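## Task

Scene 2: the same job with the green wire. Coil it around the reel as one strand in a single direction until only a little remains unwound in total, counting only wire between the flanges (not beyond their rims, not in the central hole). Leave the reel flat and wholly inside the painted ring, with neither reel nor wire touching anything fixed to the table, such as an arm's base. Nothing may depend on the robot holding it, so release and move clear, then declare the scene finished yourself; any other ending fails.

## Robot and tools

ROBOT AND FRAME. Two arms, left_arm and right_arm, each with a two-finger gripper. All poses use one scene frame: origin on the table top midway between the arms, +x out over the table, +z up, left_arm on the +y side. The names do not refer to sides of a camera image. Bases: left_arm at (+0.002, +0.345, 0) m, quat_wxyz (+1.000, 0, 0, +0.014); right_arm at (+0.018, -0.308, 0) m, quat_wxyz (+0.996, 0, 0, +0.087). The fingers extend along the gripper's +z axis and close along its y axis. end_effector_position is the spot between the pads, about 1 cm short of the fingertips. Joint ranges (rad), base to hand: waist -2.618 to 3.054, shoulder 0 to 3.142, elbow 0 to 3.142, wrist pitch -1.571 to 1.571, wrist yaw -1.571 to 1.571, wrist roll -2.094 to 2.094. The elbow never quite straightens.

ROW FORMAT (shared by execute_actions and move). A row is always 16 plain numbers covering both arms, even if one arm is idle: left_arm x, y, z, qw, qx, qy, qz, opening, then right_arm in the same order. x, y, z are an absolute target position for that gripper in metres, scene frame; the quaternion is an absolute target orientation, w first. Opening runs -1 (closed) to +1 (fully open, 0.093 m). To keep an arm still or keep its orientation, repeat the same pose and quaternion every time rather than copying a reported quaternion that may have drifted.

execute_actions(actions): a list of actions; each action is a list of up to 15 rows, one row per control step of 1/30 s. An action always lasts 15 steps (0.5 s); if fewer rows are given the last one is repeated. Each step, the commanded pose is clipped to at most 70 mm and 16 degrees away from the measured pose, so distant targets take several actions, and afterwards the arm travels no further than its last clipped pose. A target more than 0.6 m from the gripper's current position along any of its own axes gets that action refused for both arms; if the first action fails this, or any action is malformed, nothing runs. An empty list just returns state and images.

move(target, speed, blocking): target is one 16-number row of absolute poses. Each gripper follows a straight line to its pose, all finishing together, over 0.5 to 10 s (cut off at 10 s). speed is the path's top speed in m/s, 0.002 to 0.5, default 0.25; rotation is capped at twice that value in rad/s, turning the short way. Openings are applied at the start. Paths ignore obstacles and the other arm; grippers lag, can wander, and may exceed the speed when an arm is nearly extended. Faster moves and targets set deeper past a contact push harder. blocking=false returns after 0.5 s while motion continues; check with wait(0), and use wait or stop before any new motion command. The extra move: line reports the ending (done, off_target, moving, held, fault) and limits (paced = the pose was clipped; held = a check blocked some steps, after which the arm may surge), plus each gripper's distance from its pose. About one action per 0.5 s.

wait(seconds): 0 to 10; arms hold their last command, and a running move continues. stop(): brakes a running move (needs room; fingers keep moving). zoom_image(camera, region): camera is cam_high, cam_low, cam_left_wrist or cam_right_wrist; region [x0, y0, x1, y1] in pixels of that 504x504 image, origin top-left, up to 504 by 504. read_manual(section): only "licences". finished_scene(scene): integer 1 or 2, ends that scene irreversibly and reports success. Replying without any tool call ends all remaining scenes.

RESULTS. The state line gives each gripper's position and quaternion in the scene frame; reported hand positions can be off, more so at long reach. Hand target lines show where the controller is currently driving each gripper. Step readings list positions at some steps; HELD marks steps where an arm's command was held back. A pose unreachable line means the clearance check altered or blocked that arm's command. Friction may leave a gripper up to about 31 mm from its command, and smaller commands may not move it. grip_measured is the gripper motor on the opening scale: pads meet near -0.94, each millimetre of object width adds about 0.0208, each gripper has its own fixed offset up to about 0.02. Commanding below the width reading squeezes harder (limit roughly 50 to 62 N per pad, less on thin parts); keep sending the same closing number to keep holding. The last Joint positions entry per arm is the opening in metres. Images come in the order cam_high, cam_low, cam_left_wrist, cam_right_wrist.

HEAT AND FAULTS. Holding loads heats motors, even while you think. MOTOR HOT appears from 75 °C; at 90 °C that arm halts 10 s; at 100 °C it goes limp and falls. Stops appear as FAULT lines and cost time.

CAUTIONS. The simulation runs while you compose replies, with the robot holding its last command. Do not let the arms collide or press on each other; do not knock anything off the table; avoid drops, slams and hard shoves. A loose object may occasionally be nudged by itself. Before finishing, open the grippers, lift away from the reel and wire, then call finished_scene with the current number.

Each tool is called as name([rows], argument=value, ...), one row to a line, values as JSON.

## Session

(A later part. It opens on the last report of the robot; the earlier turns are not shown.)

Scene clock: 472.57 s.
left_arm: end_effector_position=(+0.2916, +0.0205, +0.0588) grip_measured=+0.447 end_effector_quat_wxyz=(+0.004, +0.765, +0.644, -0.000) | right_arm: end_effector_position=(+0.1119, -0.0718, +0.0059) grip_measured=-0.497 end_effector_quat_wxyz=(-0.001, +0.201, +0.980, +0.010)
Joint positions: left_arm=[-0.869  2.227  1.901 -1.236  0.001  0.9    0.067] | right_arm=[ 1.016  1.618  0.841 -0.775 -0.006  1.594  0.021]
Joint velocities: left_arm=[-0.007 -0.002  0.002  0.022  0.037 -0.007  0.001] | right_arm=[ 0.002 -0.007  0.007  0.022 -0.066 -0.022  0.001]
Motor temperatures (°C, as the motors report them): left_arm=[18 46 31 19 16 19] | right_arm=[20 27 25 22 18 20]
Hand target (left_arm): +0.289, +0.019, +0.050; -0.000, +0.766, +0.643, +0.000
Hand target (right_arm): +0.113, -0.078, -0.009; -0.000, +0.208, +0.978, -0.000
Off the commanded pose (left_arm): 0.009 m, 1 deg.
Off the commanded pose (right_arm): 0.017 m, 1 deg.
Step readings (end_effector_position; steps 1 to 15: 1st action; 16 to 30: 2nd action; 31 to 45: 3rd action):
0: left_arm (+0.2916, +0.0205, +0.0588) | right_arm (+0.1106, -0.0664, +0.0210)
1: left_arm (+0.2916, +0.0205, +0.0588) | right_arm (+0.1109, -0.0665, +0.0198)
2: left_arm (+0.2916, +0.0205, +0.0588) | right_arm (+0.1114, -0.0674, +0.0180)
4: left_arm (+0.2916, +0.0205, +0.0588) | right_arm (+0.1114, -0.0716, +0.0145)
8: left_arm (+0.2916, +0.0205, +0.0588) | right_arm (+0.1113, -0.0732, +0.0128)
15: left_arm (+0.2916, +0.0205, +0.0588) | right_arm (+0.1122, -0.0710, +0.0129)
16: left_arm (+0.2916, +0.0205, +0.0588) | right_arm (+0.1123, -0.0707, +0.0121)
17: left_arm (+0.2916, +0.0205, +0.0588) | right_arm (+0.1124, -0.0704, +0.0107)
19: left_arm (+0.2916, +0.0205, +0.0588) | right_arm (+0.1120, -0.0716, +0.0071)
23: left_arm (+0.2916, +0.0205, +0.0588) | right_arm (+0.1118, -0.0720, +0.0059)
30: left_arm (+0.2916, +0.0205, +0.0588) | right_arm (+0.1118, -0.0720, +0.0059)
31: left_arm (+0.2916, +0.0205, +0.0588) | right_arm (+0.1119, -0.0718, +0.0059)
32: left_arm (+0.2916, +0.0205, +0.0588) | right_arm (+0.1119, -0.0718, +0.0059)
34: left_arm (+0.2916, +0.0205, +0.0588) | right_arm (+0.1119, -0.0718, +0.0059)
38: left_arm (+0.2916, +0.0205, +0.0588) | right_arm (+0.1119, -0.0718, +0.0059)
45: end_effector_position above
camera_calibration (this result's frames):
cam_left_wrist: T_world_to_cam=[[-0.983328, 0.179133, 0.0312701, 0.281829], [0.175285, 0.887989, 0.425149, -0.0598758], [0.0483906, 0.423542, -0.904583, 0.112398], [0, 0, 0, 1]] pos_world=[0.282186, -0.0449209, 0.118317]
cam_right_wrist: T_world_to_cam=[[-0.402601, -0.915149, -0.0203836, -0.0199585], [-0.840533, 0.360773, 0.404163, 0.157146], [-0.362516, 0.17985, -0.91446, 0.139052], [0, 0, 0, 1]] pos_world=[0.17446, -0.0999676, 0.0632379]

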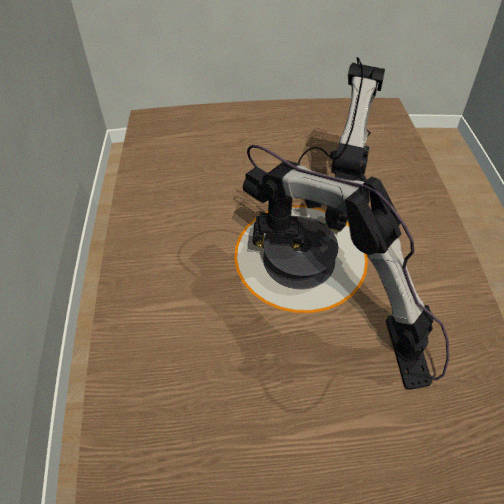

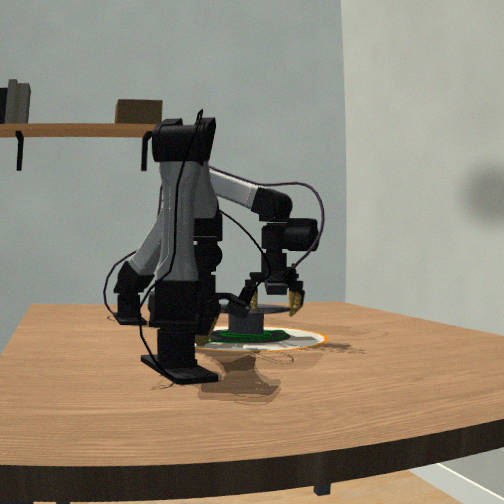

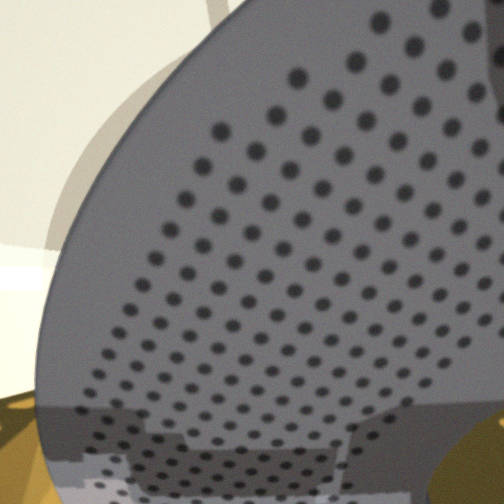

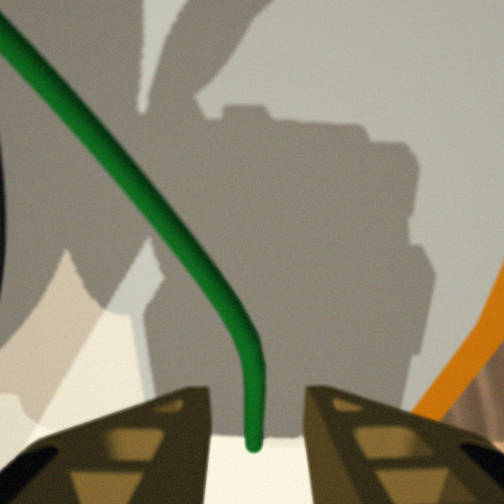

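execute_actions([
  [[0.289,0.019,0.050,0,0.766,0.6428,0,0.4,0.1150,-0.078,-0.004,0,0.2079,0.9781,0,-0.75]],
  [[0.289,0.019,0.050,0,0.766,0.6428,0,0.4,0.1150,-0.078,-0.004,0,0.2079,0.9781,0,-0.9]],
  [[0.289,0.019,0.050,0,0.766,0.6428,0,0.4,0.1150,-0.078,-0.004,0,0.2079,0.9781,0,-1.0]],
  [[0.289,0.019,0.050,0,0.766,0.6428,0,0.4,0.1150,-0.078,-0.004,0,0.2079,0.9781,0,-1.0]],
])

Scene clock: 475.47 s.
left_arm: end_effector_position=(+0.2916, +0.0205, +0.0588) grip_measured=+0.447 end_effector_quat_wxyz=(+0.004, +0.765, +0.644, -0.000) | right_arm: end_effector_position=(+0.1138, -0.0706, +0.0060) grip_measured=-0.991 end_effector_quat_wxyz=(-0.001, +0.204, +0.979, +0.014)
Joint positions: left_arm=[-0.869  2.227  1.901 -1.236  0.001  0.9    0.067] | right_arm=[ 1.01   1.618  0.841 -0.768 -0.007  1.594  0.   ]
Joint velocities: left_arm=[ 0.002 -0.007 -0.007 -0.022  0.022 -0.022 -0.   ] | right_arm=[ 0.002 -0.002 -0.012  0.051 -0.037 -0.037  0.   ]
Motor temperatures (°C, as the motors report them): left_arm=[18 46 30 19 16 19] | right_arm=[20 27 25 22 18 20]
Hand target (left_arm): +0.289, +0.019, +0.050; -0.000, +0.766, +0.643, +0.000
Hand target (right_arm): +0.115, -0.078, -0.003; -0.000, +0.208, +0.978, +0.000
Off the commanded pose (left_arm): 0.009 m, 1 deg.
Off the commanded pose (right_arm): 0.012 m, 2 deg.
Step readings (end_effector_position; steps 1 to 15: 1st action; 16 to 30: 2nd action; 31 to 45: 3rd action; 46 to 60: 4th action):
0: left_arm (+0.2916, +0.0205, +0.0588) | right_arm (+0.1119, -0.0718, +0.0059)
1: left_arm (+0.2916, +0.0205, +0.0588) | right_arm (+0.1119, -0.0723, +0.0059)
2: left_arm (+0.2916, +0.0205, +0.0588) | right_arm (+0.1114, -0.0739, +0.0059)
4: left_arm (+0.2916, +0.0205, +0.0588) | right_arm (+0.1113, -0.0743, +0.0059)
8: left_arm (+0.2916, +0.0205, +0.0588) | right_arm (+0.1115, -0.0744, +0.0059)
15: left_arm (+0.2916, +0.0205, +0.0588) | right_arm (+0.1115, -0.0744, +0.0059)
16: left_arm (+0.2916, +0.0205, +0.0588) | right_arm (+0.1115, -0.0744, +0.0059)
17: left_arm (+0.2916, +0.0205, +0.0588) | right_arm (+0.1118, -0.0743, +0.0059)
19: left_arm (+0.2916, +0.0205, +0.0588) | right_arm (+0.1126, -0.0733, +0.0059)
23: left_arm (+0.2916, +0.0205, +0.0588) | right_arm (+0.1134, -0.0715, +0.0059)
30: left_arm (+0.2916, +0.0205, +0.0588) | right_arm (+0.1138, -0.0706, +0.0060)
31: left_arm (+0.2916, +0.0205, +0.0588) | right_arm (+0.1138, -0.0706, +0.0060)
32: left_arm (+0.2916, +0.0205, +0.0588) | right_arm (+0.1138, -0.0706, +0.0060)
34: left_arm (+0.2916, +0.0205, +0.0588) | right_arm (+0.1138, -0.0706, +0.0060)
38: left_arm (+0.2916, +0.0205, +0.0588) | right_arm (+0.1138, -0.0706, +0.0060)
45: left_arm (+0.2916, +0.0205, +0.0588) | right_arm (+0.1138, -0.0706, +0.0060)
46: left_arm (+0.2916, +0.0205, +0.0588) | right_arm (+0.1138, -0.0706, +0.0060)
47: left_arm (+0.2916, +0.0205, +0.0588) | right_arm (+0.1138, -0.0706, +0.0060)
49: left_arm (+0.2916, +0.0205, +0.0588) | right_arm (+0.1138, -0.0706, +0.0060)
53: left_arm (+0.2916, +0.0205, +0.0588) | right_arm (+0.1138, -0.0706, +0.0060)
60: end_effector_position above
camera_calibration (this result's frames):
cam_left_wrist: T_world_to_cam=[[-0.983328, 0.179133, 0.0312701, 0.281829], [0.175285, 0.887989, 0.425149, -0.0598758], [0.0483906, 0.423542, -0.904583, 0.112398], [0, 0, 0, 1]] pos_world=[0.282186, -0.0449209, 0.118317]
cam_right_wrist: T_world_to_cam=[[-0.408115, -0.912514, -0.027574, -0.0172997], [-0.838863, 0.362916, 0.405711, 0.158234], [-0.36021, 0.188708, -0.913586, 0.139918], [0, 0, 0, 1]] pos_world=[0.176076, -0.0996154, 0.0631527]

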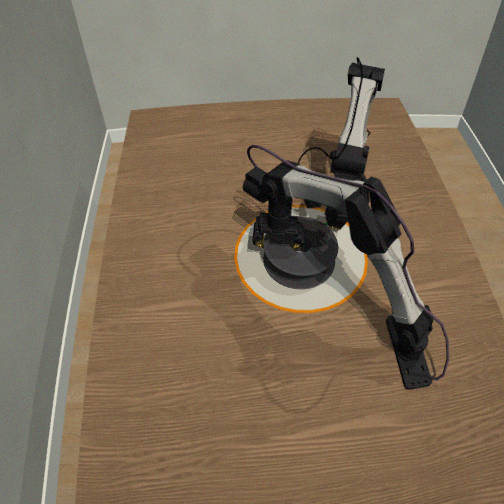

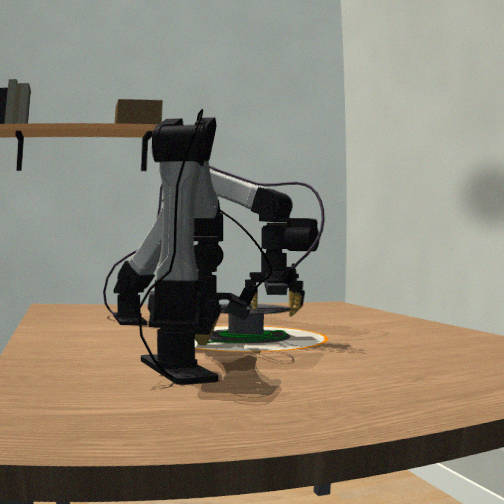

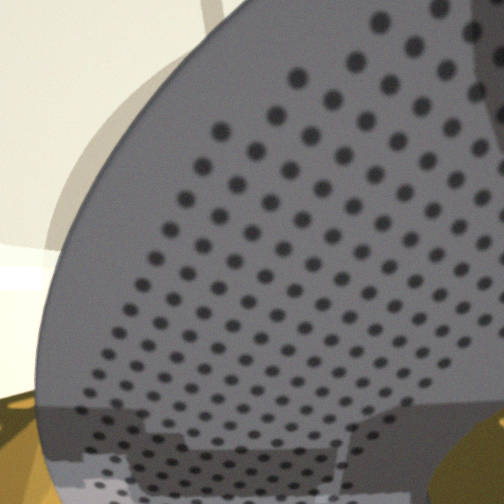

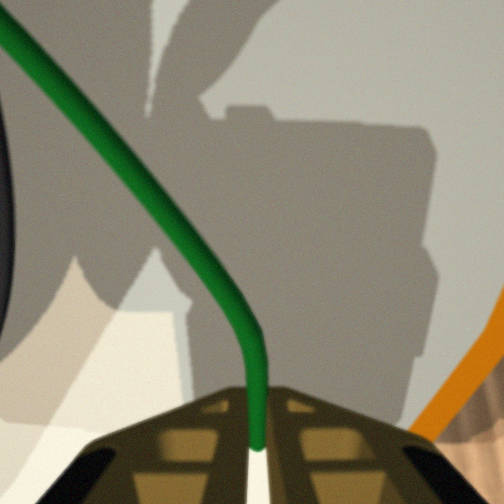

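execute_actions([
  [[0.289,0.019,0.050,0,0.766,0.6428,0,0.4,0.115,-0.075,0.012,0,0.2079,0.9781,0,-1.0]],
  [[0.290,0.019,0.066,0,0.766,0.6428,0,0.4,0.115,-0.075,0.027,0,0.2079,0.9781,0,-1.0]],
  [[0.291,0.019,0.082,0,0.766,0.6428,0,0.4,0.115,-0.075,0.042,0,0.2079,0.9781,0,-1.0]],
  [[0.292,0.019,0.097,0,0.766,0.6428,0,0.4,0.115,-0.075,0.056,0,0.2079,0.9781,0,-1.0]],
  [[0.292,0.019,0.111,0,0.766,0.6428,0,0.4,0.115,-0.075,0.068,0,0.2079,0.9781,0,-1.0]],
  [[0.292,0.019,0.122,0,0.766,0.6428,0,0.4,0.115,-0.075,0.076,0,0.2079,0.9781,0,-1.0]],
  [[0.292,0.019,0.122,0,0.766,0.6428,0,0.4,0.115,-0.075,0.076,0,0.2079,0.9781,0,-1.0]],
])

Scene clock: 480.37 s.
left_arm: end_effector_position=(+0.2946, +0.0180, +0.1161) grip_measured=+0.447 end_effector_quat_wxyz=(+0.004, +0.765, +0.644, +0.001) | right_arm: end_effector_position=(+0.1115, -0.0762, +0.0675) grip_measured=-0.991 end_effector_quat_wxyz=(-0.005, +0.204, +0.979, -0.009)
Joint positions: left_arm=[-0.869  2.258  2.181 -1.485 -0.002  0.9    0.067] | right_arm=[ 1.01   1.538  1.027 -1.079 -0.007  1.594  0.   ]
Joint velocities: left_arm=[ 0.012  0.002  0.027  0.037 -0.051 -0.022 -0.   ] | right_arm=[-0.017 -0.002  0.002 -0.051 -0.007  0.037  0.   ]
Motor temperatures (°C, as the motors report them): left_arm=[18 46 31 19 16 19] | right_arm=[20 27 25 22 18 20]
Hand target (left_arm): +0.292, +0.019, +0.122; +0.000, +0.766, +0.643, +0.000
Hand target (right_arm): +0.115, -0.075, +0.076; +0.000, +0.208, +0.978, +0.000
Off the commanded pose (left_arm): 0.006 m, 1 deg.
Off the commanded pose (right_arm): 0.009 m, 1 deg.
Step readings (end_effector_position; steps 1 to 15: 1st action; 16 to 30: 2nd action; 31 to 45: 3rd action; 46 to 60: 4th action; 61 to 75: 5th action; 76 to 90: 6th action; 91 to 105: 7th action):
0: left_arm (+0.2916, +0.0205, +0.0588) | right_arm (+0.1138, -0.0706, +0.0060)
1: left_arm (+0.2916, +0.0205, +0.0588) | right_arm (+0.1135, -0.0712, +0.0061)
2: left_arm (+0.2916, +0.0205, +0.0588) | right_arm (+0.1131, -0.0723, +0.0064)
4: left_arm (+0.2916, +0.0205, +0.0588) | right_arm (+0.1124, -0.0740, +0.0068)
8: left_arm (+0.2916, +0.0205, +0.0588) | right_arm (+0.1116, -0.0759, +0.0070)
15: left_arm (+0.2916, +0.0205, +0.0588) | right_arm (+0.1111, -0.0772, +0.0070)
16: left_arm (+0.2917, +0.0204, +0.0595) | right_arm (+0.1109, -0.0776, +0.0084)
17: left_arm (+0.2917, +0.0204, +0.0600) | right_arm (+0.1109, -0.0777, +0.0105)
19: left_arm (+0.2919, +0.0203, +0.0610) | right_arm (+0.1120, -0.0751, +0.0155)
23: left_arm (+0.2924, +0.0197, +0.0618) | right_arm (+0.1125, -0.0737, +0.0194)
30: left_arm (+0.2922, +0.0199, +0.0618) | right_arm (+0.1114, -0.0764, +0.0194)
31: left_arm (+0.2923, +0.0200, +0.0632) | right_arm (+0.1112, -0.0770, +0.0208)
32: left_arm (+0.2927, +0.0196, +0.0651) | right_arm (+0.1111, -0.0771, +0.0235)
34: left_arm (+0.2943, +0.0179, +0.0702) | right_arm (+0.1121, -0.0746, +0.0297)
38: left_arm (+0.2960, +0.0159, +0.0754) | right_arm (+0.1129, -0.0728, +0.0347)
45: left_arm (+0.2936, +0.0187, +0.0753) | right_arm (+0.1117, -0.0758, +0.0347)
46: left_arm (+0.2935, +0.0189, +0.0769) | right_arm (+0.1115, -0.0761, +0.0361)
47: left_arm (+0.2938, +0.0185, +0.0790) | right_arm (+0.1115, -0.0763, +0.0384)
49: left_arm (+0.2953, +0.0169, +0.0846) | right_arm (+0.1123, -0.0742, +0.0439)
53: left_arm (+0.2969, +0.0151, +0.0901) | right_arm (+0.1129, -0.0728, +0.0484)
60: left_arm (+0.2945, +0.0179, +0.0902) | right_arm (+0.1118, -0.0755, +0.0484)
61: left_arm (+0.2943, +0.0181, +0.0916) | right_arm (+0.1116, -0.0760, +0.0496)
62: left_arm (+0.2946, +0.0179, +0.0936) | right_arm (+0.1116, -0.0761, +0.0517)
64: left_arm (+0.2958, +0.0165, +0.0990) | right_arm (+0.1124, -0.0741, +0.0564)
68: left_arm (+0.2970, +0.0151, +0.1043) | right_arm (+0.1127, -0.0733, +0.0601)
75: left_arm (+0.2946, +0.0178, +0.1042) | right_arm (+0.1117, -0.0756, +0.0601)
76: left_arm (+0.2946, +0.0179, +0.1053) | right_arm (+0.1116, -0.0759, +0.0610)
77: left_arm (+0.2949, +0.0176, +0.1071) | right_arm (+0.1116, -0.0761, +0.0622)
79: left_arm (+0.2960, +0.0164, +0.1116) | right_arm (+0.1121, -0.0748, +0.0652)
83: left_arm (+0.2968, +0.0155, +0.1162) | right_arm (+0.1123, -0.0743, +0.0675)
90: left_arm (+0.2949, +0.0176, +0.1161) | right_arm (+0.1116, -0.0759, +0.0675)
91: left_arm (+0.2948, +0.0178, +0.1161) | right_arm (+0.1116, -0.0760, +0.0675)
92: left_arm (+0.2947, +0.0178, +0.1161) | right_arm (+0.1116, -0.0760, +0.0675)
94: left_arm (+0.2947, +0.0179, +0.1161) | right_arm (+0.1115, -0.0761, +0.0675)
98: left_arm (+0.2947, +0.0179, +0.1161) | right_arm (+0.1115, -0.0762, +0.0675)
105: end_effector_position above
camera_calibration (this result's frames):
cam_left_wrist: T_world_to_cam=[[-0.983403, 0.179026, 0.0294631, 0.283677], [0.174275, 0.886897, 0.427834, -0.0825628], [0.0504626, 0.425868, -0.903377, 0.164404], [0, 0, 0, 1]] pos_world=[0.285061, -0.0475752, 0.175484]
cam_right_wrist: T_world_to_cam=[[-0.408196, -0.912713, 0.0181725, -0.024698], [-0.831866, 0.380091, 0.404388, 0.134011], [-0.375997, 0.149952, -0.914407, 0.195217], [0, 0, 0, 1]] pos_world=[0.174799, -0.102752, 0.124764]

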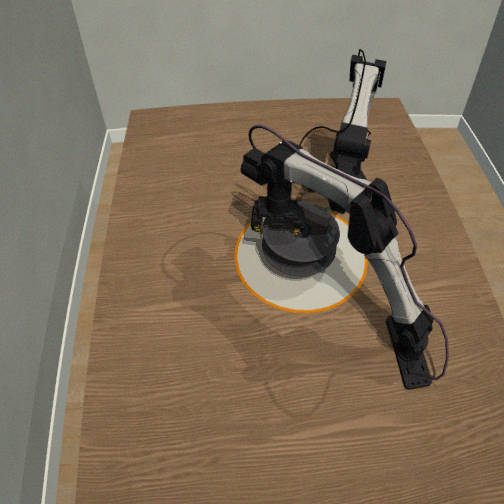

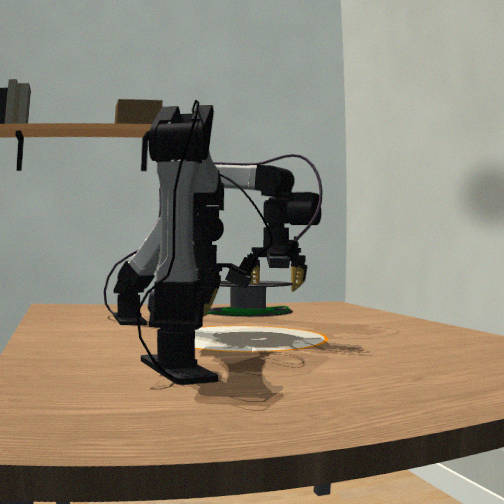

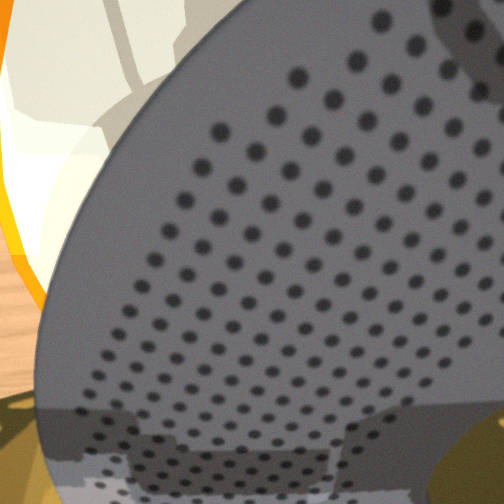

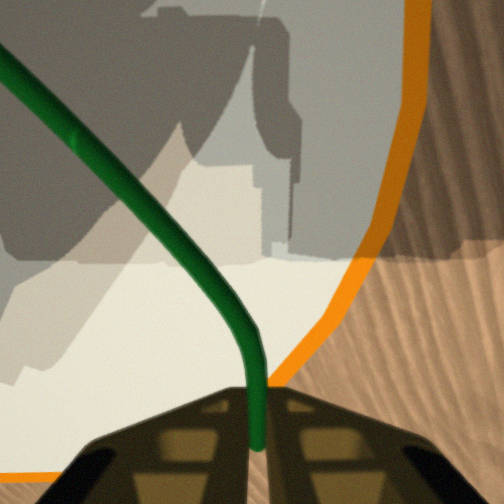

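execute_actions([
  [[0.2930,0.0322,0.122,0,0.6947,0.7193,0,0.4,0.115,-0.075,0.084,0,0.2079,0.9781,0,-1.0]],
  [[0.2911,0.0455,0.122,0,0.6157,0.7880,0,0.4,0.115,-0.075,0.086,0,0.2079,0.9781,0,-1.0]],
  [[0.2865,0.0581,0.122,0,0.5299,0.8480,0,0.4,0.115,-0.075,0.086,0,0.2079,0.9781,0,-1.0]],
  [[0.2865,0.0581,0.122,0,0.5299,0.8480,0,0.4,0.115,-0.075,0.086,0,0.2079,0.9781,0,-1.0]],
])

Scene clock: 483.53 s.
left_arm: end_effector_position=(+0.2840, +0.0573, +0.1077) grip_measured=+0.448 end_effector_quat_wxyz=(-0.022, +0.535, +0.844, +0.006) | right_arm: end_effector_position=(+0.1115, -0.0763, +0.0756) grip_measured=-0.991 end_effector_quat_wxyz=(-0.005, +0.204, +0.979, -0.009)
Joint positions: left_arm=[-0.824  2.137  1.951 -1.43  -0.002  0.334  0.067] | right_arm=[ 1.01   1.531  1.053 -1.114 -0.007  1.594  0.   ]
Joint velocities: left_arm=[-0.022  0.012  0.007  0.007  0.022 -0.022  0.001] | right_arm=[-0.007  0.007  0.012 -0.007  0.007  0.051  0.   ]
Motor temperatures (°C, as the motors report them): left_arm=[18 47 31 19 16 19] | right_arm=[20 27 25 22 18 20]
Hand target (left_arm): +0.286, +0.058, +0.122; -0.000, +0.530, +0.848, -0.000
Hand target (right_arm): +0.115, -0.075, +0.086; -0.000, +0.208, +0.978, +0.000
Off the commanded pose (left_arm): 0.014 m, 3 deg.
Off the commanded pose (right_arm): 0.011 m, 1 deg.
Step readings (end_effector_position; steps 1 to 15: 1st action; 16 to 30: 2nd action; 31 to 45: 3rd action; 46 to 60: 4th action):
0: left_arm (+0.2946, +0.0180, +0.1161) | right_arm (+0.1115, -0.0763, +0.0675)
1: left_arm (+0.2944, +0.0189, +0.1152) | right_arm (+0.1114, -0.0765, +0.0683)
2: left_arm (+0.2938, +0.0205, +0.1139) | right_arm (+0.1114, -0.0764, +0.0698)
4: left_arm (+0.2932, +0.0244, +0.1101) | right_arm (+0.1122, -0.0746, +0.0732)
8: left_arm (+0.2931, +0.0291, +0.1060) | right_arm (+0.1125, -0.0739, +0.0756)
15: left_arm (+0.2930, +0.0295, +0.1056) | right_arm (+0.1119, -0.0751, +0.0756)
16: left_arm (+0.2926, +0.0306, +0.1051) | right_arm (+0.1119, -0.0753, +0.0756)
17: left_arm (+0.2913, +0.0336, +0.1045) | right_arm (+0.1117, -0.0757, +0.0756)
19: left_arm (+0.2892, +0.0399, +0.1043) | right_arm (+0.1116, -0.0760, +0.0756)
23: left_arm (+0.2887, +0.0455, +0.1066) | right_arm (+0.1115, -0.0762, +0.0756)
30: left_arm (+0.2896, +0.0447, +0.1075) | right_arm (+0.1115, -0.0762, +0.0756)
31: left_arm (+0.2890, +0.0458, +0.1067) | right_arm (+0.1115, -0.0762, +0.0756)
32: left_arm (+0.2874, +0.0484, +0.1059) | right_arm (+0.1115, -0.0763, +0.0756)
34: left_arm (+0.2844, +0.0542, +0.1052) | right_arm (+0.1115, -0.0763, +0.0756)
38: left_arm (+0.2826, +0.0587, +0.1071) | right_arm (+0.1115, -0.0763, +0.0756)
45: left_arm (+0.2838, +0.0575, +0.1080) | right_arm (+0.1115, -0.0763, +0.0756)
46: left_arm (+0.2838, +0.0575, +0.1079) | right_arm (+0.1115, -0.0763, +0.0756)
47: left_arm (+0.2839, +0.0574, +0.1078) | right_arm (+0.1115, -0.0763, +0.0756)
49: left_arm (+0.2839, +0.0574, +0.1078) | right_arm (+0.1115, -0.0763, +0.0756)
53: left_arm (+0.2840, +0.0573, +0.1077) | right_arm (+0.1115, -0.0763, +0.0756)
60: end_effector_position above
camera_calibration (this result's frames):
cam_left_wrist: T_world_to_cam=[[-0.906369, -0.419436, 0.0506885, 0.276543], [-0.349002, 0.810927, 0.469675, 0.0364418], [-0.238103, 0.408009, -0.881383, 0.221207], [0, 0, 0, 1]] pos_world=[0.316038, -0.00381399, 0.163835]
cam_right_wrist: T_world_to_cam=[[-0.408188, -0.912693, 0.0193161, -0.0249921], [-0.831692, 0.380519, 0.404344, 0.130742], [-0.376392, 0.148983, -0.914403, 0.202621], [0, 0, 0, 1]] pos_world=[0.1748, -0.102747, 0.132896]

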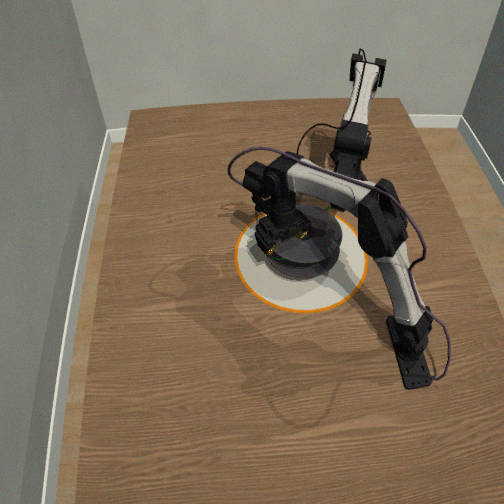

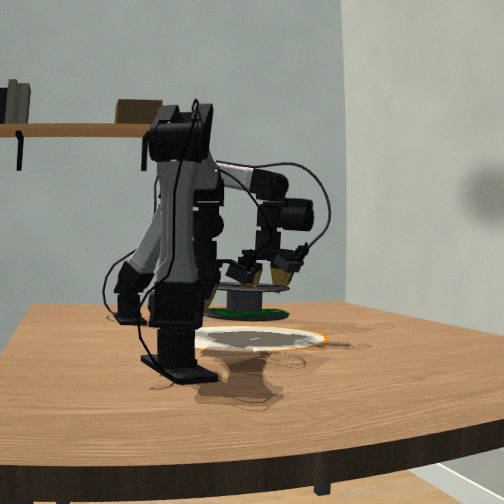

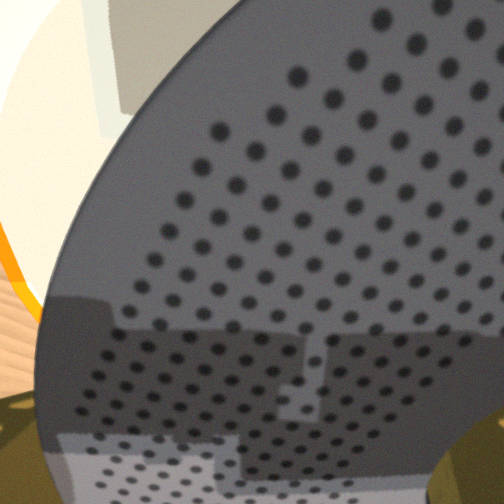

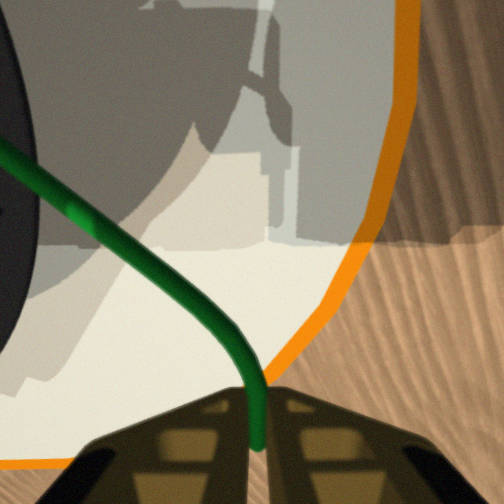

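execute_actions([
  [[0.2794,0.0714,0.126,0,0.4384,0.8988,0,0.4,0.120,-0.074,0.080,0.0125,0.1905,0.979,0.064,-1.0]],
  [[0.2701,0.0810,0.126,0,0.3420,0.9397,0,0.4,0.127,-0.073,0.078,0.0249,0.1892,0.9732,0.1281,-1.0]],
  [[0.2701,0.0810,0.126,0,0.3420,0.9397,0,0.4,0.127,-0.073,0.078,0.0249,0.1892,0.9732,0.1281,-1.0]],
])

Scene clock: 489.03 s.
left_arm: end_effector_position=(+0.2669, +0.0811, +0.1130) grip_measured=+0.448 end_effector_quat_wxyz=(-0.022, +0.348, +0.937, +0.012) | right_arm: end_effector_position=(+0.1268, -0.0700, +0.0798) grip_measured=-0.991 end_effector_quat_wxyz=(+0.027, +0.187, +0.974, +0.123)
Joint positions: left_arm=[-0.812  2.016  1.788 -1.394 -0.003 -0.074  0.067] | right_arm=[ 0.965  1.321  0.861 -0.859 -0.008  1.52   0.   ]
Joint velocities: left_arm=[-0.017  0.007  0.017 -0.007  0.022 -0.007 -0.001] | right_arm=[ 0.002 -0.002 -0.007  0.007  0.007 -0.037  0.   ]
Motor temperatures (°C, as the motors report them): left_arm=[18 49 31 19 16 19] | right_arm=[20 27 26 22 18 20]
Hand target (left_arm): +0.270, +0.081, +0.126; -0.000, +0.342, +0.940, +0.000
Hand target (right_arm): +0.127, -0.073, +0.078; +0.025, +0.189, +0.973, +0.128
Off the commanded pose (left_arm): 0.013 m, 3 deg.
Off the commanded pose (right_arm): 0.004 m, 1 deg.
Step readings (end_effector_position; steps 1 to 15: 1st action; 16 to 30: 2nd action; 31 to 45: 3rd action):
0: left_arm (+0.2840, +0.0573, +0.1077) | right_arm (+0.1115, -0.0763, +0.0756)
1: left_arm (+0.2832, +0.0583, +0.1076) | right_arm (+0.1124, -0.0750, +0.0752)
2: left_arm (+0.2814, +0.0611, +0.1071) | right_arm (+0.1129, -0.0755, +0.0755)
4: left_arm (+0.2779, +0.0669, +0.1082) | right_arm (+0.1135, -0.0782, +0.0790)
8: left_arm (+0.2769, +0.0706, +0.1126) | right_arm (+0.1167, -0.0733, +0.0831)
15: left_arm (+0.2768, +0.0708, +0.1132) | right_arm (+0.1179, -0.0704, +0.0822)
16: left_arm (+0.2759, +0.0717, +0.1124) | right_arm (+0.1193, -0.0693, +0.0811)
17: left_arm (+0.2736, +0.0739, +0.1114) | right_arm (+0.1207, -0.0711, +0.0795)
19: left_arm (+0.2690, +0.0787, +0.1108) | right_arm (+0.1214, -0.0782, +0.0778)
23: left_arm (+0.2662, +0.0816, +0.1124) | right_arm (+0.1241, -0.0759, +0.0784)
30: left_arm (+0.2669, +0.0810, +0.1131) | right_arm (+0.1266, -0.0705, +0.0796)
31: left_arm (+0.2668, +0.0811, +0.1130) | right_arm (+0.1266, -0.0703, +0.0797)
32: left_arm (+0.2668, +0.0811, +0.1130) | right_arm (+0.1267, -0.0702, +0.0797)
34: left_arm (+0.2669, +0.0810, +0.1130) | right_arm (+0.1267, -0.0701, +0.0797)
38: left_arm (+0.2669, +0.0810, +0.1130) | right_arm (+0.1267, -0.0701, +0.0797)
45: end_effector_position above
camera_calibration (this result's frames):
cam_left_wrist: T_world_to_cam=[[-0.657573, -0.752764, 0.0307316, 0.233694], [-0.652696, 0.589584, 0.475792, 0.10708], [-0.376278, 0.29281, -0.879021, 0.258056], [0, 0, 0, 1]] pos_world=[0.320663, 0.037222, 0.168707]
cam_right_wrist: T_world_to_cam=[[-0.368161, -0.895125, -0.251412, 0.00465001], [-0.887169, 0.257302, 0.383048, 0.139512], [-0.278187, 0.364068, -0.888857, 0.211801], [0, 0, 0, 1]] pos_world=[0.184403, -0.108845, 0.13599]

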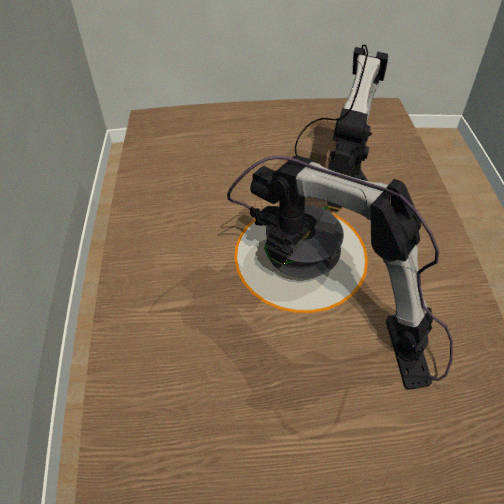

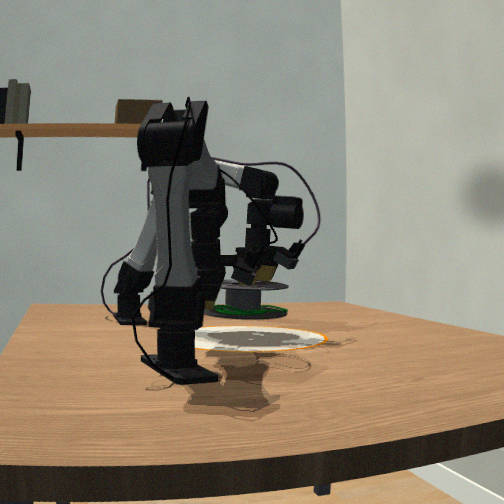

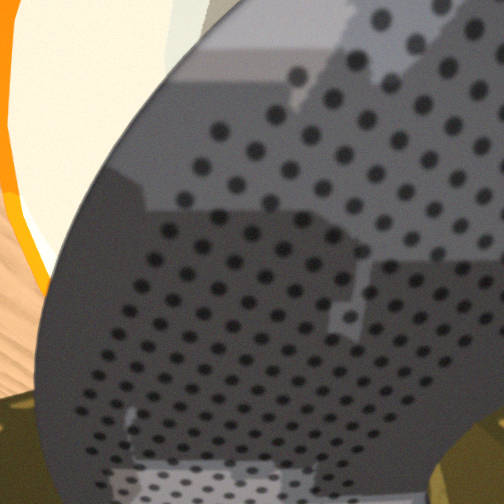

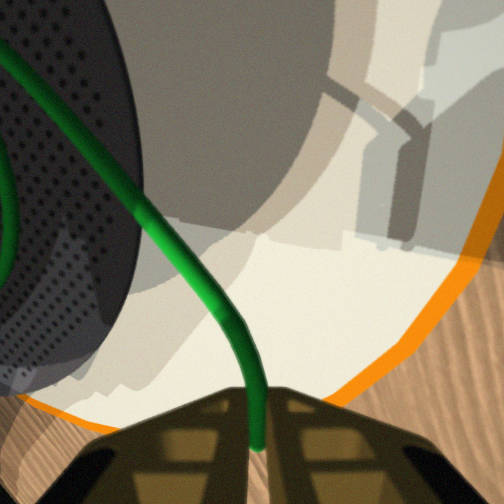

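execute_actions([
  [[0.2590,0.0885,0.126,0,0.2419,0.9703,0,0.4,0.127,-0.073,0.077,0.0249,0.1892,0.9732,0.1281,-1.0]],
  [[0.2466,0.0935,0.126,0,0.1392,0.9903,0,0.4,0.131,-0.073,0.076,0.0372,0.187,0.9627,0.1915,-1.0]],
  [[0.2466,0.0935,0.126,0,0.1392,0.9903,0,0.4,0.131,-0.073,0.076,0.0372,0.187,0.9627,0.1915,-1.0]],
])

Scene clock: 491.60 s.
left_arm: end_effector_position=(+0.2459, +0.0989, +0.1141) grip_measured=+0.448 end_effector_quat_wxyz=(-0.023, +0.138, +0.990, +0.018) | right_arm: end_effector_position=(+0.1321, -0.0699, +0.0780) grip_measured=-0.991 end_effector_quat_wxyz=(+0.042, +0.186, +0.964, +0.187)
Joint positions: left_arm=[-0.818  1.911  1.646 -1.365 -0.001 -0.513  0.067] | right_arm=[ 0.94   1.212  0.74  -0.714 -0.017  1.499  0.   ]
Joint velocities: left_arm=[-0.007 -0.007 -0.002 -0.066 -0.081 -0.022  0.001] | right_arm=[ 0.007  0.002 -0.027 -0.037 -0.022  0.037  0.   ]
Motor temperatures (°C, as the motors report them): left_arm=[18 49 30 19 16 19] | right_arm=[20 27 26 22 18 20]
Hand target (left_arm): +0.246, +0.094, +0.126; -0.001, +0.140, +0.990, +0.000
Hand target (right_arm): +0.131, -0.073, +0.076; +0.037, +0.187, +0.963, +0.191
Off the commanded pose (left_arm): 0.013 m, 3 deg.
Off the commanded pose (right_arm): 0.004 m, 1 deg.
Step readings (end_effector_position; steps 1 to 15: 1st action; 16 to 30: 2nd action; 31 to 45: 3rd action):
0: left_arm (+0.2669, +0.0811, +0.1130) | right_arm (+0.1268, -0.0700, +0.0798)
1: left_arm (+0.2660, +0.0819, +0.1123) | right_arm (+0.1268, -0.0699, +0.0798)
2: left_arm (+0.2638, +0.0840, +0.1115) | right_arm (+0.1270, -0.0696, +0.0799)
4: left_arm (+0.2592, +0.0886, +0.1113) | right_arm (+0.1272, -0.0690, +0.0800)
8: left_arm (+0.2567, +0.0911, +0.1133) | right_arm (+0.1277, -0.0680, +0.0803)
15: left_arm (+0.2565, +0.0913, +0.1138) | right_arm (+0.1280, -0.0673, +0.0805)
16: left_arm (+0.2555, +0.0921, +0.1131) | right_arm (+0.1292, -0.0663, +0.0797)
17: left_arm (+0.2534, +0.0939, +0.1123) | right_arm (+0.1297, -0.0685, +0.0784)
19: left_arm (+0.2489, +0.0977, +0.1120) | right_arm (+0.1291, -0.0765, +0.0758)
23: left_arm (+0.2460, +0.0990, +0.1139) | right_arm (+0.1301, -0.0761, +0.0755)
30: left_arm (+0.2459, +0.0988, +0.1142) | right_arm (+0.1319, -0.0707, +0.0777)
31: left_arm (+0.2459, +0.0989, +0.1141) | right_arm (+0.1319, -0.0705, +0.0778)
32: left_arm (+0.2459, +0.0989, +0.1141) | right_arm (+0.1320, -0.0704, +0.0778)
34: left_arm (+0.2459, +0.0989, +0.1141) | right_arm (+0.1320, -0.0703, +0.0779)
38: left_arm (+0.2459, +0.0989, +0.1141) | right_arm (+0.1320, -0.0700, +0.0780)
45: end_effector_position above
camera_calibration (this result's frames):
cam_left_wrist: T_world_to_cam=[[-0.281687, -0.959475, 0.00776579, 0.163836], [-0.842646, 0.251243, 0.476261, 0.162406], [-0.458912, 0.127613, -0.87927, 0.282591], [0, 0, 0, 1]] pos_world=[0.312685, 0.0803311, 0.169854]
cam_right_wrist: T_world_to_cam=[[-0.352602, -0.856557, -0.376805, 0.0166133], [-0.907006, 0.213757, 0.362834, 0.145999], [-0.230243, 0.4697, -0.852273, 0.209899], [0, 0, 0, 1]] pos_world=[0.186608, -0.115568, 0.132178]

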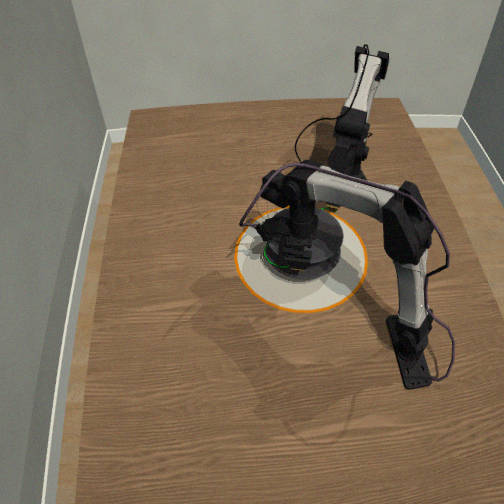

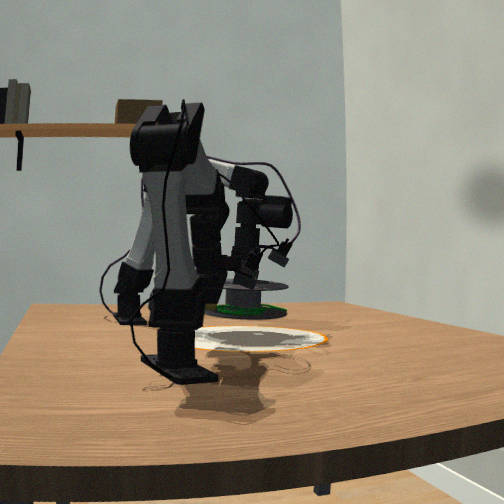

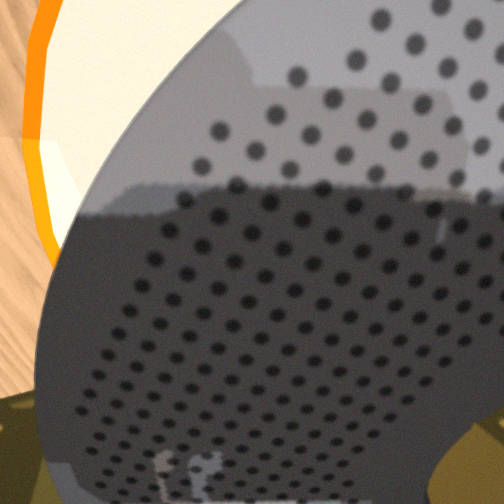

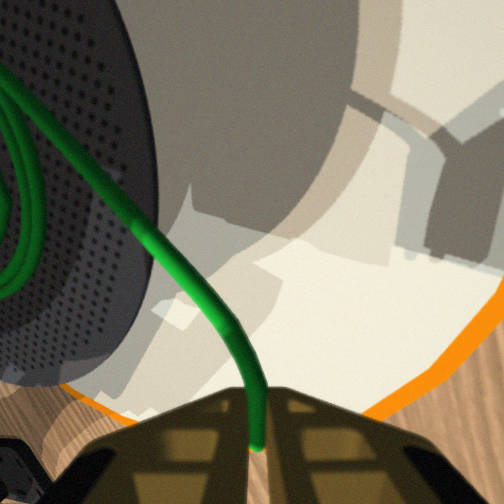

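execute_actions([
  [[0.2335,0.0958,0.126,0,0.0349,0.9994,0,0.4,0.141,-0.072,0.075,0.0494,0.1843,0.9481,0.2540,-1.0]],
  [[0.2201,0.0954,0.126,0,-0.0698,0.9976,0,0.4,0.152,-0.069,0.074,0.0621,0.1804,0.9281,0.3196,-1.0]],
  [[0.2071,0.0921,0.126,0,-0.1736,0.9848,0,0.4,0.163,-0.066,0.074,0.0730,0.1763,0.9069,0.3757,-1.0]],
  [[0.2071,0.0921,0.126,0,-0.1736,0.9848,0,0.4,0.163,-0.066,0.074,0.0730,0.1763,0.9069,0.3757,-1.0]],
])

Scene clock: 495.10 s.
left_arm: end_effector_position=(+0.2053, +0.0978, +0.1148) grip_measured=+0.449 end_effector_quat_wxyz=(-0.016, -0.174, +0.984, +0.028) | right_arm: end_effector_position=(+0.1638, -0.0636, +0.0750) grip_measured=-0.991 end_effector_quat_wxyz=(+0.074, +0.178, +0.909, +0.370)
Joint positions: left_arm=[-0.91   1.813  1.521 -1.343  0.    -1.232  0.067] | right_arm=[ 0.758  1.021  0.42  -0.212 -0.173  1.387  0.   ]
Joint velocities: left_arm=[ 0.022  0.007 -0.012 -0.037 -0.022  0.007 -0.   ] | right_arm=[-0.007  0.007 -0.022  0.007 -0.066 -0.022  0.   ]
Motor temperatures (°C, as the motors report them): left_arm=[18 49 30 19 16 19] | right_arm=[20 27 26 23 18 20]
Hand target (left_arm): +0.207, +0.092, +0.126; -0.000, -0.173, +0.985, +0.000
Hand target (right_arm): +0.163, -0.066, +0.074; +0.073, +0.176, +0.907, +0.376
Off the commanded pose (left_arm): 0.013 m, 4 deg.
Off the commanded pose (right_arm): 0.003 m, 1 deg.
Step readings (end_effector_position; steps 1 to 15: 1st action; 16 to 30: 2nd action; 31 to 45: 3rd action; 46 to 60: 4th action):
0: left_arm (+0.2459, +0.0989, +0.1141) | right_arm (+0.1320, -0.0698, +0.0780)
1: left_arm (+0.2447, +0.0991, +0.1136) | right_arm (+0.1335, -0.0688, +0.0776)
2: left_arm (+0.2424, +0.1000, +0.1130) | right_arm (+0.1360, -0.0708, +0.0766)
4: left_arm (+0.2368, +0.1016, +0.1127) | right_arm (+0.1386, -0.0775, +0.0735)
8: left_arm (+0.2323, +0.1008, +0.1142) | right_arm (+0.1399, -0.0763, +0.0726)
15: left_arm (+0.2323, +0.1008, +0.1148) | right_arm (+0.1414, -0.0701, +0.0760)
16: left_arm (+0.2312, +0.1007, +0.1144) | right_arm (+0.1432, -0.0686, +0.0761)
17: left_arm (+0.2290, +0.1012, +0.1138) | right_arm (+0.1462, -0.0701, +0.0752)
19: left_arm (+0.2236, +0.1019, +0.1135) | right_arm (+0.1492, -0.0759, +0.0709)
23: left_arm (+0.2189, +0.1005, +0.1144) | right_arm (+0.1502, -0.0749, +0.0688)
30: left_arm (+0.2186, +0.1008, +0.1146) | right_arm (+0.1523, -0.0676, +0.0741)
31: left_arm (+0.2174, +0.1007, +0.1143) | right_arm (+0.1541, -0.0664, +0.0746)
32: left_arm (+0.2153, +0.1004, +0.1140) | right_arm (+0.1574, -0.0677, +0.0740)
34: left_arm (+0.2103, +0.0997, +0.1138) | right_arm (+0.1609, -0.0721, +0.0698)
38: left_arm (+0.2057, +0.0975, +0.1147) | right_arm (+0.1614, -0.0712, +0.0675)
45: left_arm (+0.2053, +0.0978, +0.1148) | right_arm (+0.1635, -0.0646, +0.0740)
46: left_arm (+0.2053, +0.0978, +0.1148) | right_arm (+0.1636, -0.0643, +0.0743)
47: left_arm (+0.2053, +0.0978, +0.1148) | right_arm (+0.1637, -0.0641, +0.0745)
49: left_arm (+0.2053, +0.0978, +0.1148) | right_arm (+0.1637, -0.0639, +0.0747)
53: left_arm (+0.2053, +0.0978, +0.1148) | right_arm (+0.1638, -0.0638, +0.0749)
60: end_effector_position above
camera_calibration (this result's frames):
cam_left_wrist: T_world_to_cam=[[0.334001, -0.942289, -0.0231379, 0.0268312], [-0.837836, -0.308044, 0.450709, 0.184804], [-0.431826, -0.131152, -0.892371, 0.285962], [0, 0, 0, 1]] pos_world=[0.26936, 0.119715, 0.172512]
cam_right_wrist: T_world_to_cam=[[-0.277647, -0.65901, -0.699012, 0.0565854], [-0.952606, 0.0947051, 0.289089, 0.179956], [-0.124312, 0.746148, -0.654071, 0.197057], [0, 0, 0, 1]] pos_world=[0.211635, -0.126786, 0.11642]

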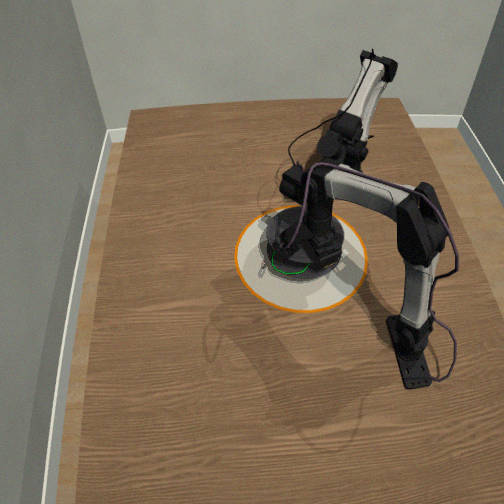

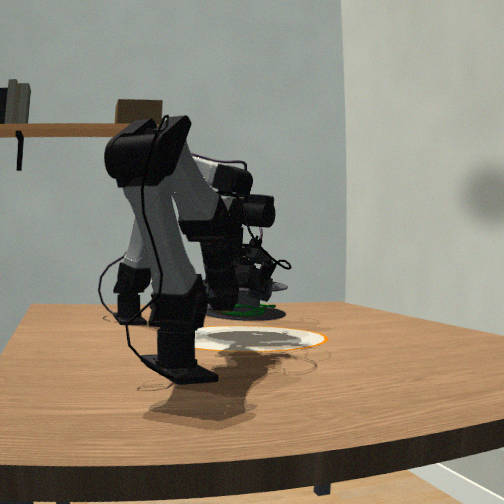

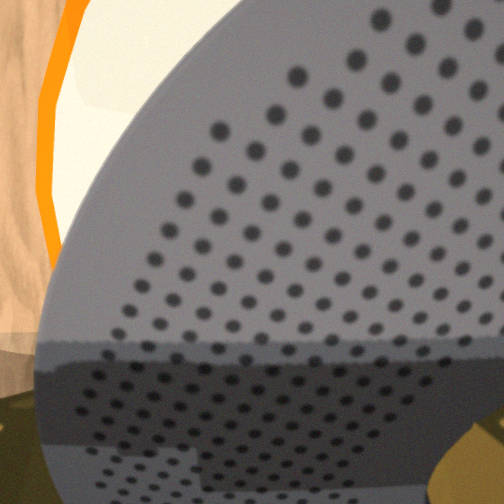

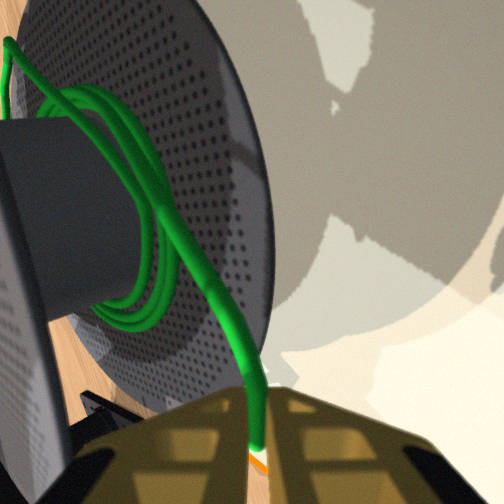

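execute_actions([
  [[0.1951,0.0863,0.126,0,-0.2756,0.9613,0,0.4,0.172,-0.063,0.074,0.0836,0.1715,0.8823,0.4303,-1.0]],
  [[0.1845,0.0780,0.126,0,-0.3746,0.9272,0,0.4,0.182,-0.059,0.074,0.0925,0.1669,0.8585,0.4759,-1.0]],
  [[0.1845,0.0780,0.126,0,-0.3746,0.9272,0,0.4,0.182,-0.059,0.074,0.0925,0.1669,0.8585,0.4759,-1.0]],
])

Scene clock: 498.07 s.
left_arm: end_effector_position=(+0.1818, +0.0839, +0.1118) grip_measured=+0.449 end_effector_quat_wxyz=(-0.011, -0.373, +0.927, +0.037) | right_arm: end_effector_position=(+0.1845, -0.0560, +0.0836) grip_measured=-0.991 end_effector_quat_wxyz=(+0.100, +0.167, +0.855, +0.481)
Joint positions: left_arm=[-0.992  1.813  1.508 -1.342  0.005 -1.73   0.067] | right_arm=[ 0.65   1.025  0.251  0.201 -0.297  1.373  0.   ]
Joint velocities: left_arm=[-0.002 -0.017 -0.012 -0.11   0.051 -0.022  0.001] | right_arm=[ 0.002 -0.007 -0.007 -0.037  0.007  0.081  0.   ]
Motor temperatures (°C, as the motors report them): left_arm=[18 49 30 19 16 19] | right_arm=[20 27 26 23 18 20]
Hand target (left_arm): +0.184, +0.078, +0.126; -0.001, -0.374, +0.927, +0.000
Hand target (right_arm): +0.182, -0.059, +0.074; +0.092, +0.167, +0.858, +0.476
Off the commanded pose (left_arm): 0.016 m, 4 deg.
Off the commanded pose (right_arm): 0.010 m, 1 deg.
Step readings (end_effector_position; steps 1 to 15: 1st action; 16 to 30: 2nd action; 31 to 45: 3rd action):
0: left_arm (+0.2053, +0.0978, +0.1148) | right_arm (+0.1638, -0.0636, +0.0750)
1: left_arm (+0.2044, +0.0972, +0.1147) | right_arm (+0.1651, -0.0628, +0.0752)
2: left_arm (+0.2026, +0.0960, +0.1144) | right_arm (+0.1679, -0.0640, +0.0743)
4: left_arm (+0.1981, +0.0938, +0.1134) | right_arm (+0.1701, -0.0683, +0.0684)
8: left_arm (+0.1930, +0.0916, +0.1121) | right_arm (+0.1697, -0.0680, +0.0660)
15: left_arm (+0.1928, +0.0920, +0.1118) | right_arm (+0.1725, -0.0614, +0.0746)
16: left_arm (+0.1918, +0.0912, +0.1118) | right_arm (+0.1740, -0.0605, +0.0758)
17: left_arm (+0.1902, +0.0900, +0.1118) | right_arm (+0.1772, -0.0611, +0.0763)
19: left_arm (+0.1862, +0.0871, +0.1118) | right_arm (+0.1805, -0.0635, +0.0744)
23: left_arm (+0.1819, +0.0841, +0.1118) | right_arm (+0.1813, -0.0615, +0.0742)
30: left_arm (+0.1818, +0.0840, +0.1118) | right_arm (+0.1840, -0.0561, +0.0829)
31: left_arm (+0.1818, +0.0840, +0.1118) | right_arm (+0.1843, -0.0562, +0.0831)
32: left_arm (+0.1818, +0.0839, +0.1118) | right_arm (+0.1844, -0.0563, +0.0831)
34: left_arm (+0.1818, +0.0839, +0.1118) | right_arm (+0.1844, -0.0562, +0.0833)
38: left_arm (+0.1818, +0.0839, +0.1118) | right_arm (+0.1845, -0.0560, +0.0835)
45: end_effector_position above
camera_calibration (this result's frames):
cam_left_wrist: T_world_to_cam=[[0.685586, -0.726958, -0.0387761, -0.0587241], [-0.647014, -0.632875, 0.425255, 0.157648], [-0.333683, -0.26646, -0.904242, 0.266109], [0, 0, 0, 1]] pos_world=[0.231057, 0.127989, 0.171309]
cam_right_wrist: T_world_to_cam=[[-0.198665, -0.476998, -0.856157, 0.0821063], [-0.978017, 0.0400123, 0.20465, 0.205165], [-0.0633605, 0.877993, -0.474461, 0.180673], [0, 0, 0, 1]] pos_world=[0.228414, -0.127674, 0.114031]

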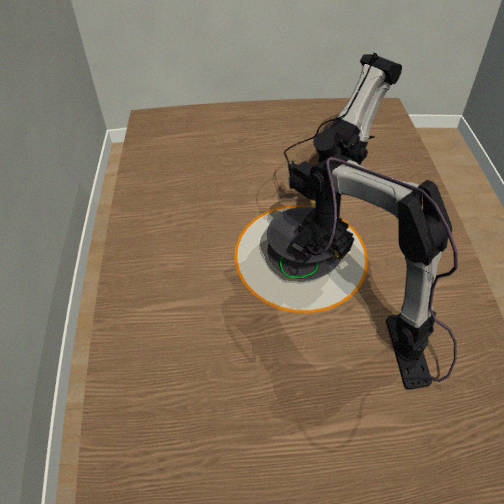

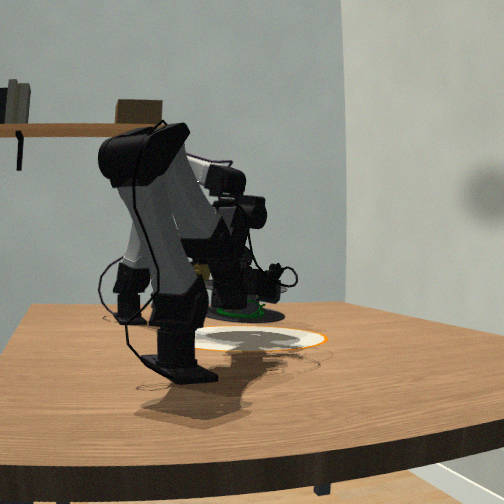

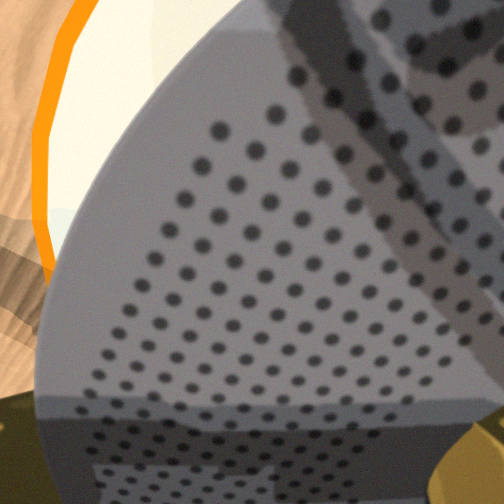

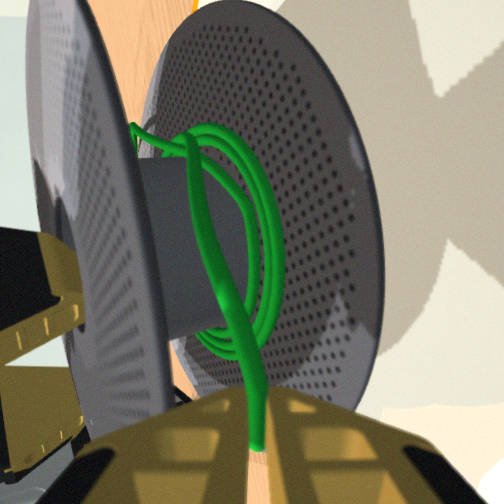

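zoom_image(camera="cam_high", region=[230,190,390,320])

zoom_image(camera="cam_right_wrist", region=[100,80,320,300])

Region (230, 190, 390, 320) of cam_high's 504x504 image, scaled by 3.150, with more detail than that image has; it fills the top 410 rows of this view, and the rest is white.

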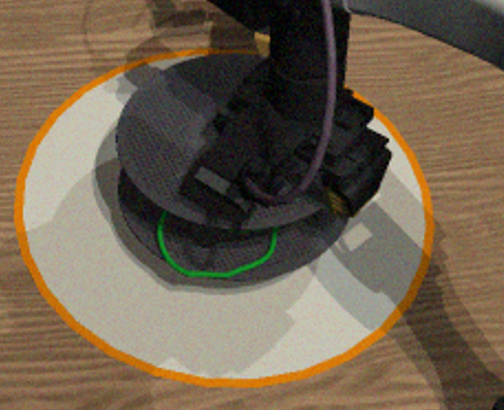

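Region (100, 80, 320, 300) of cam_right_wrist's 504x504 image, scaled by 2.291, with more detail than that image has.

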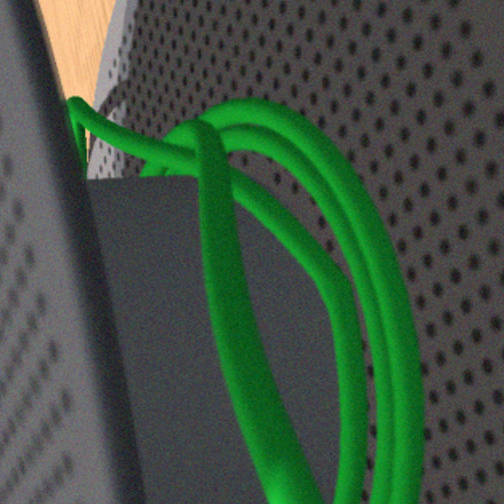

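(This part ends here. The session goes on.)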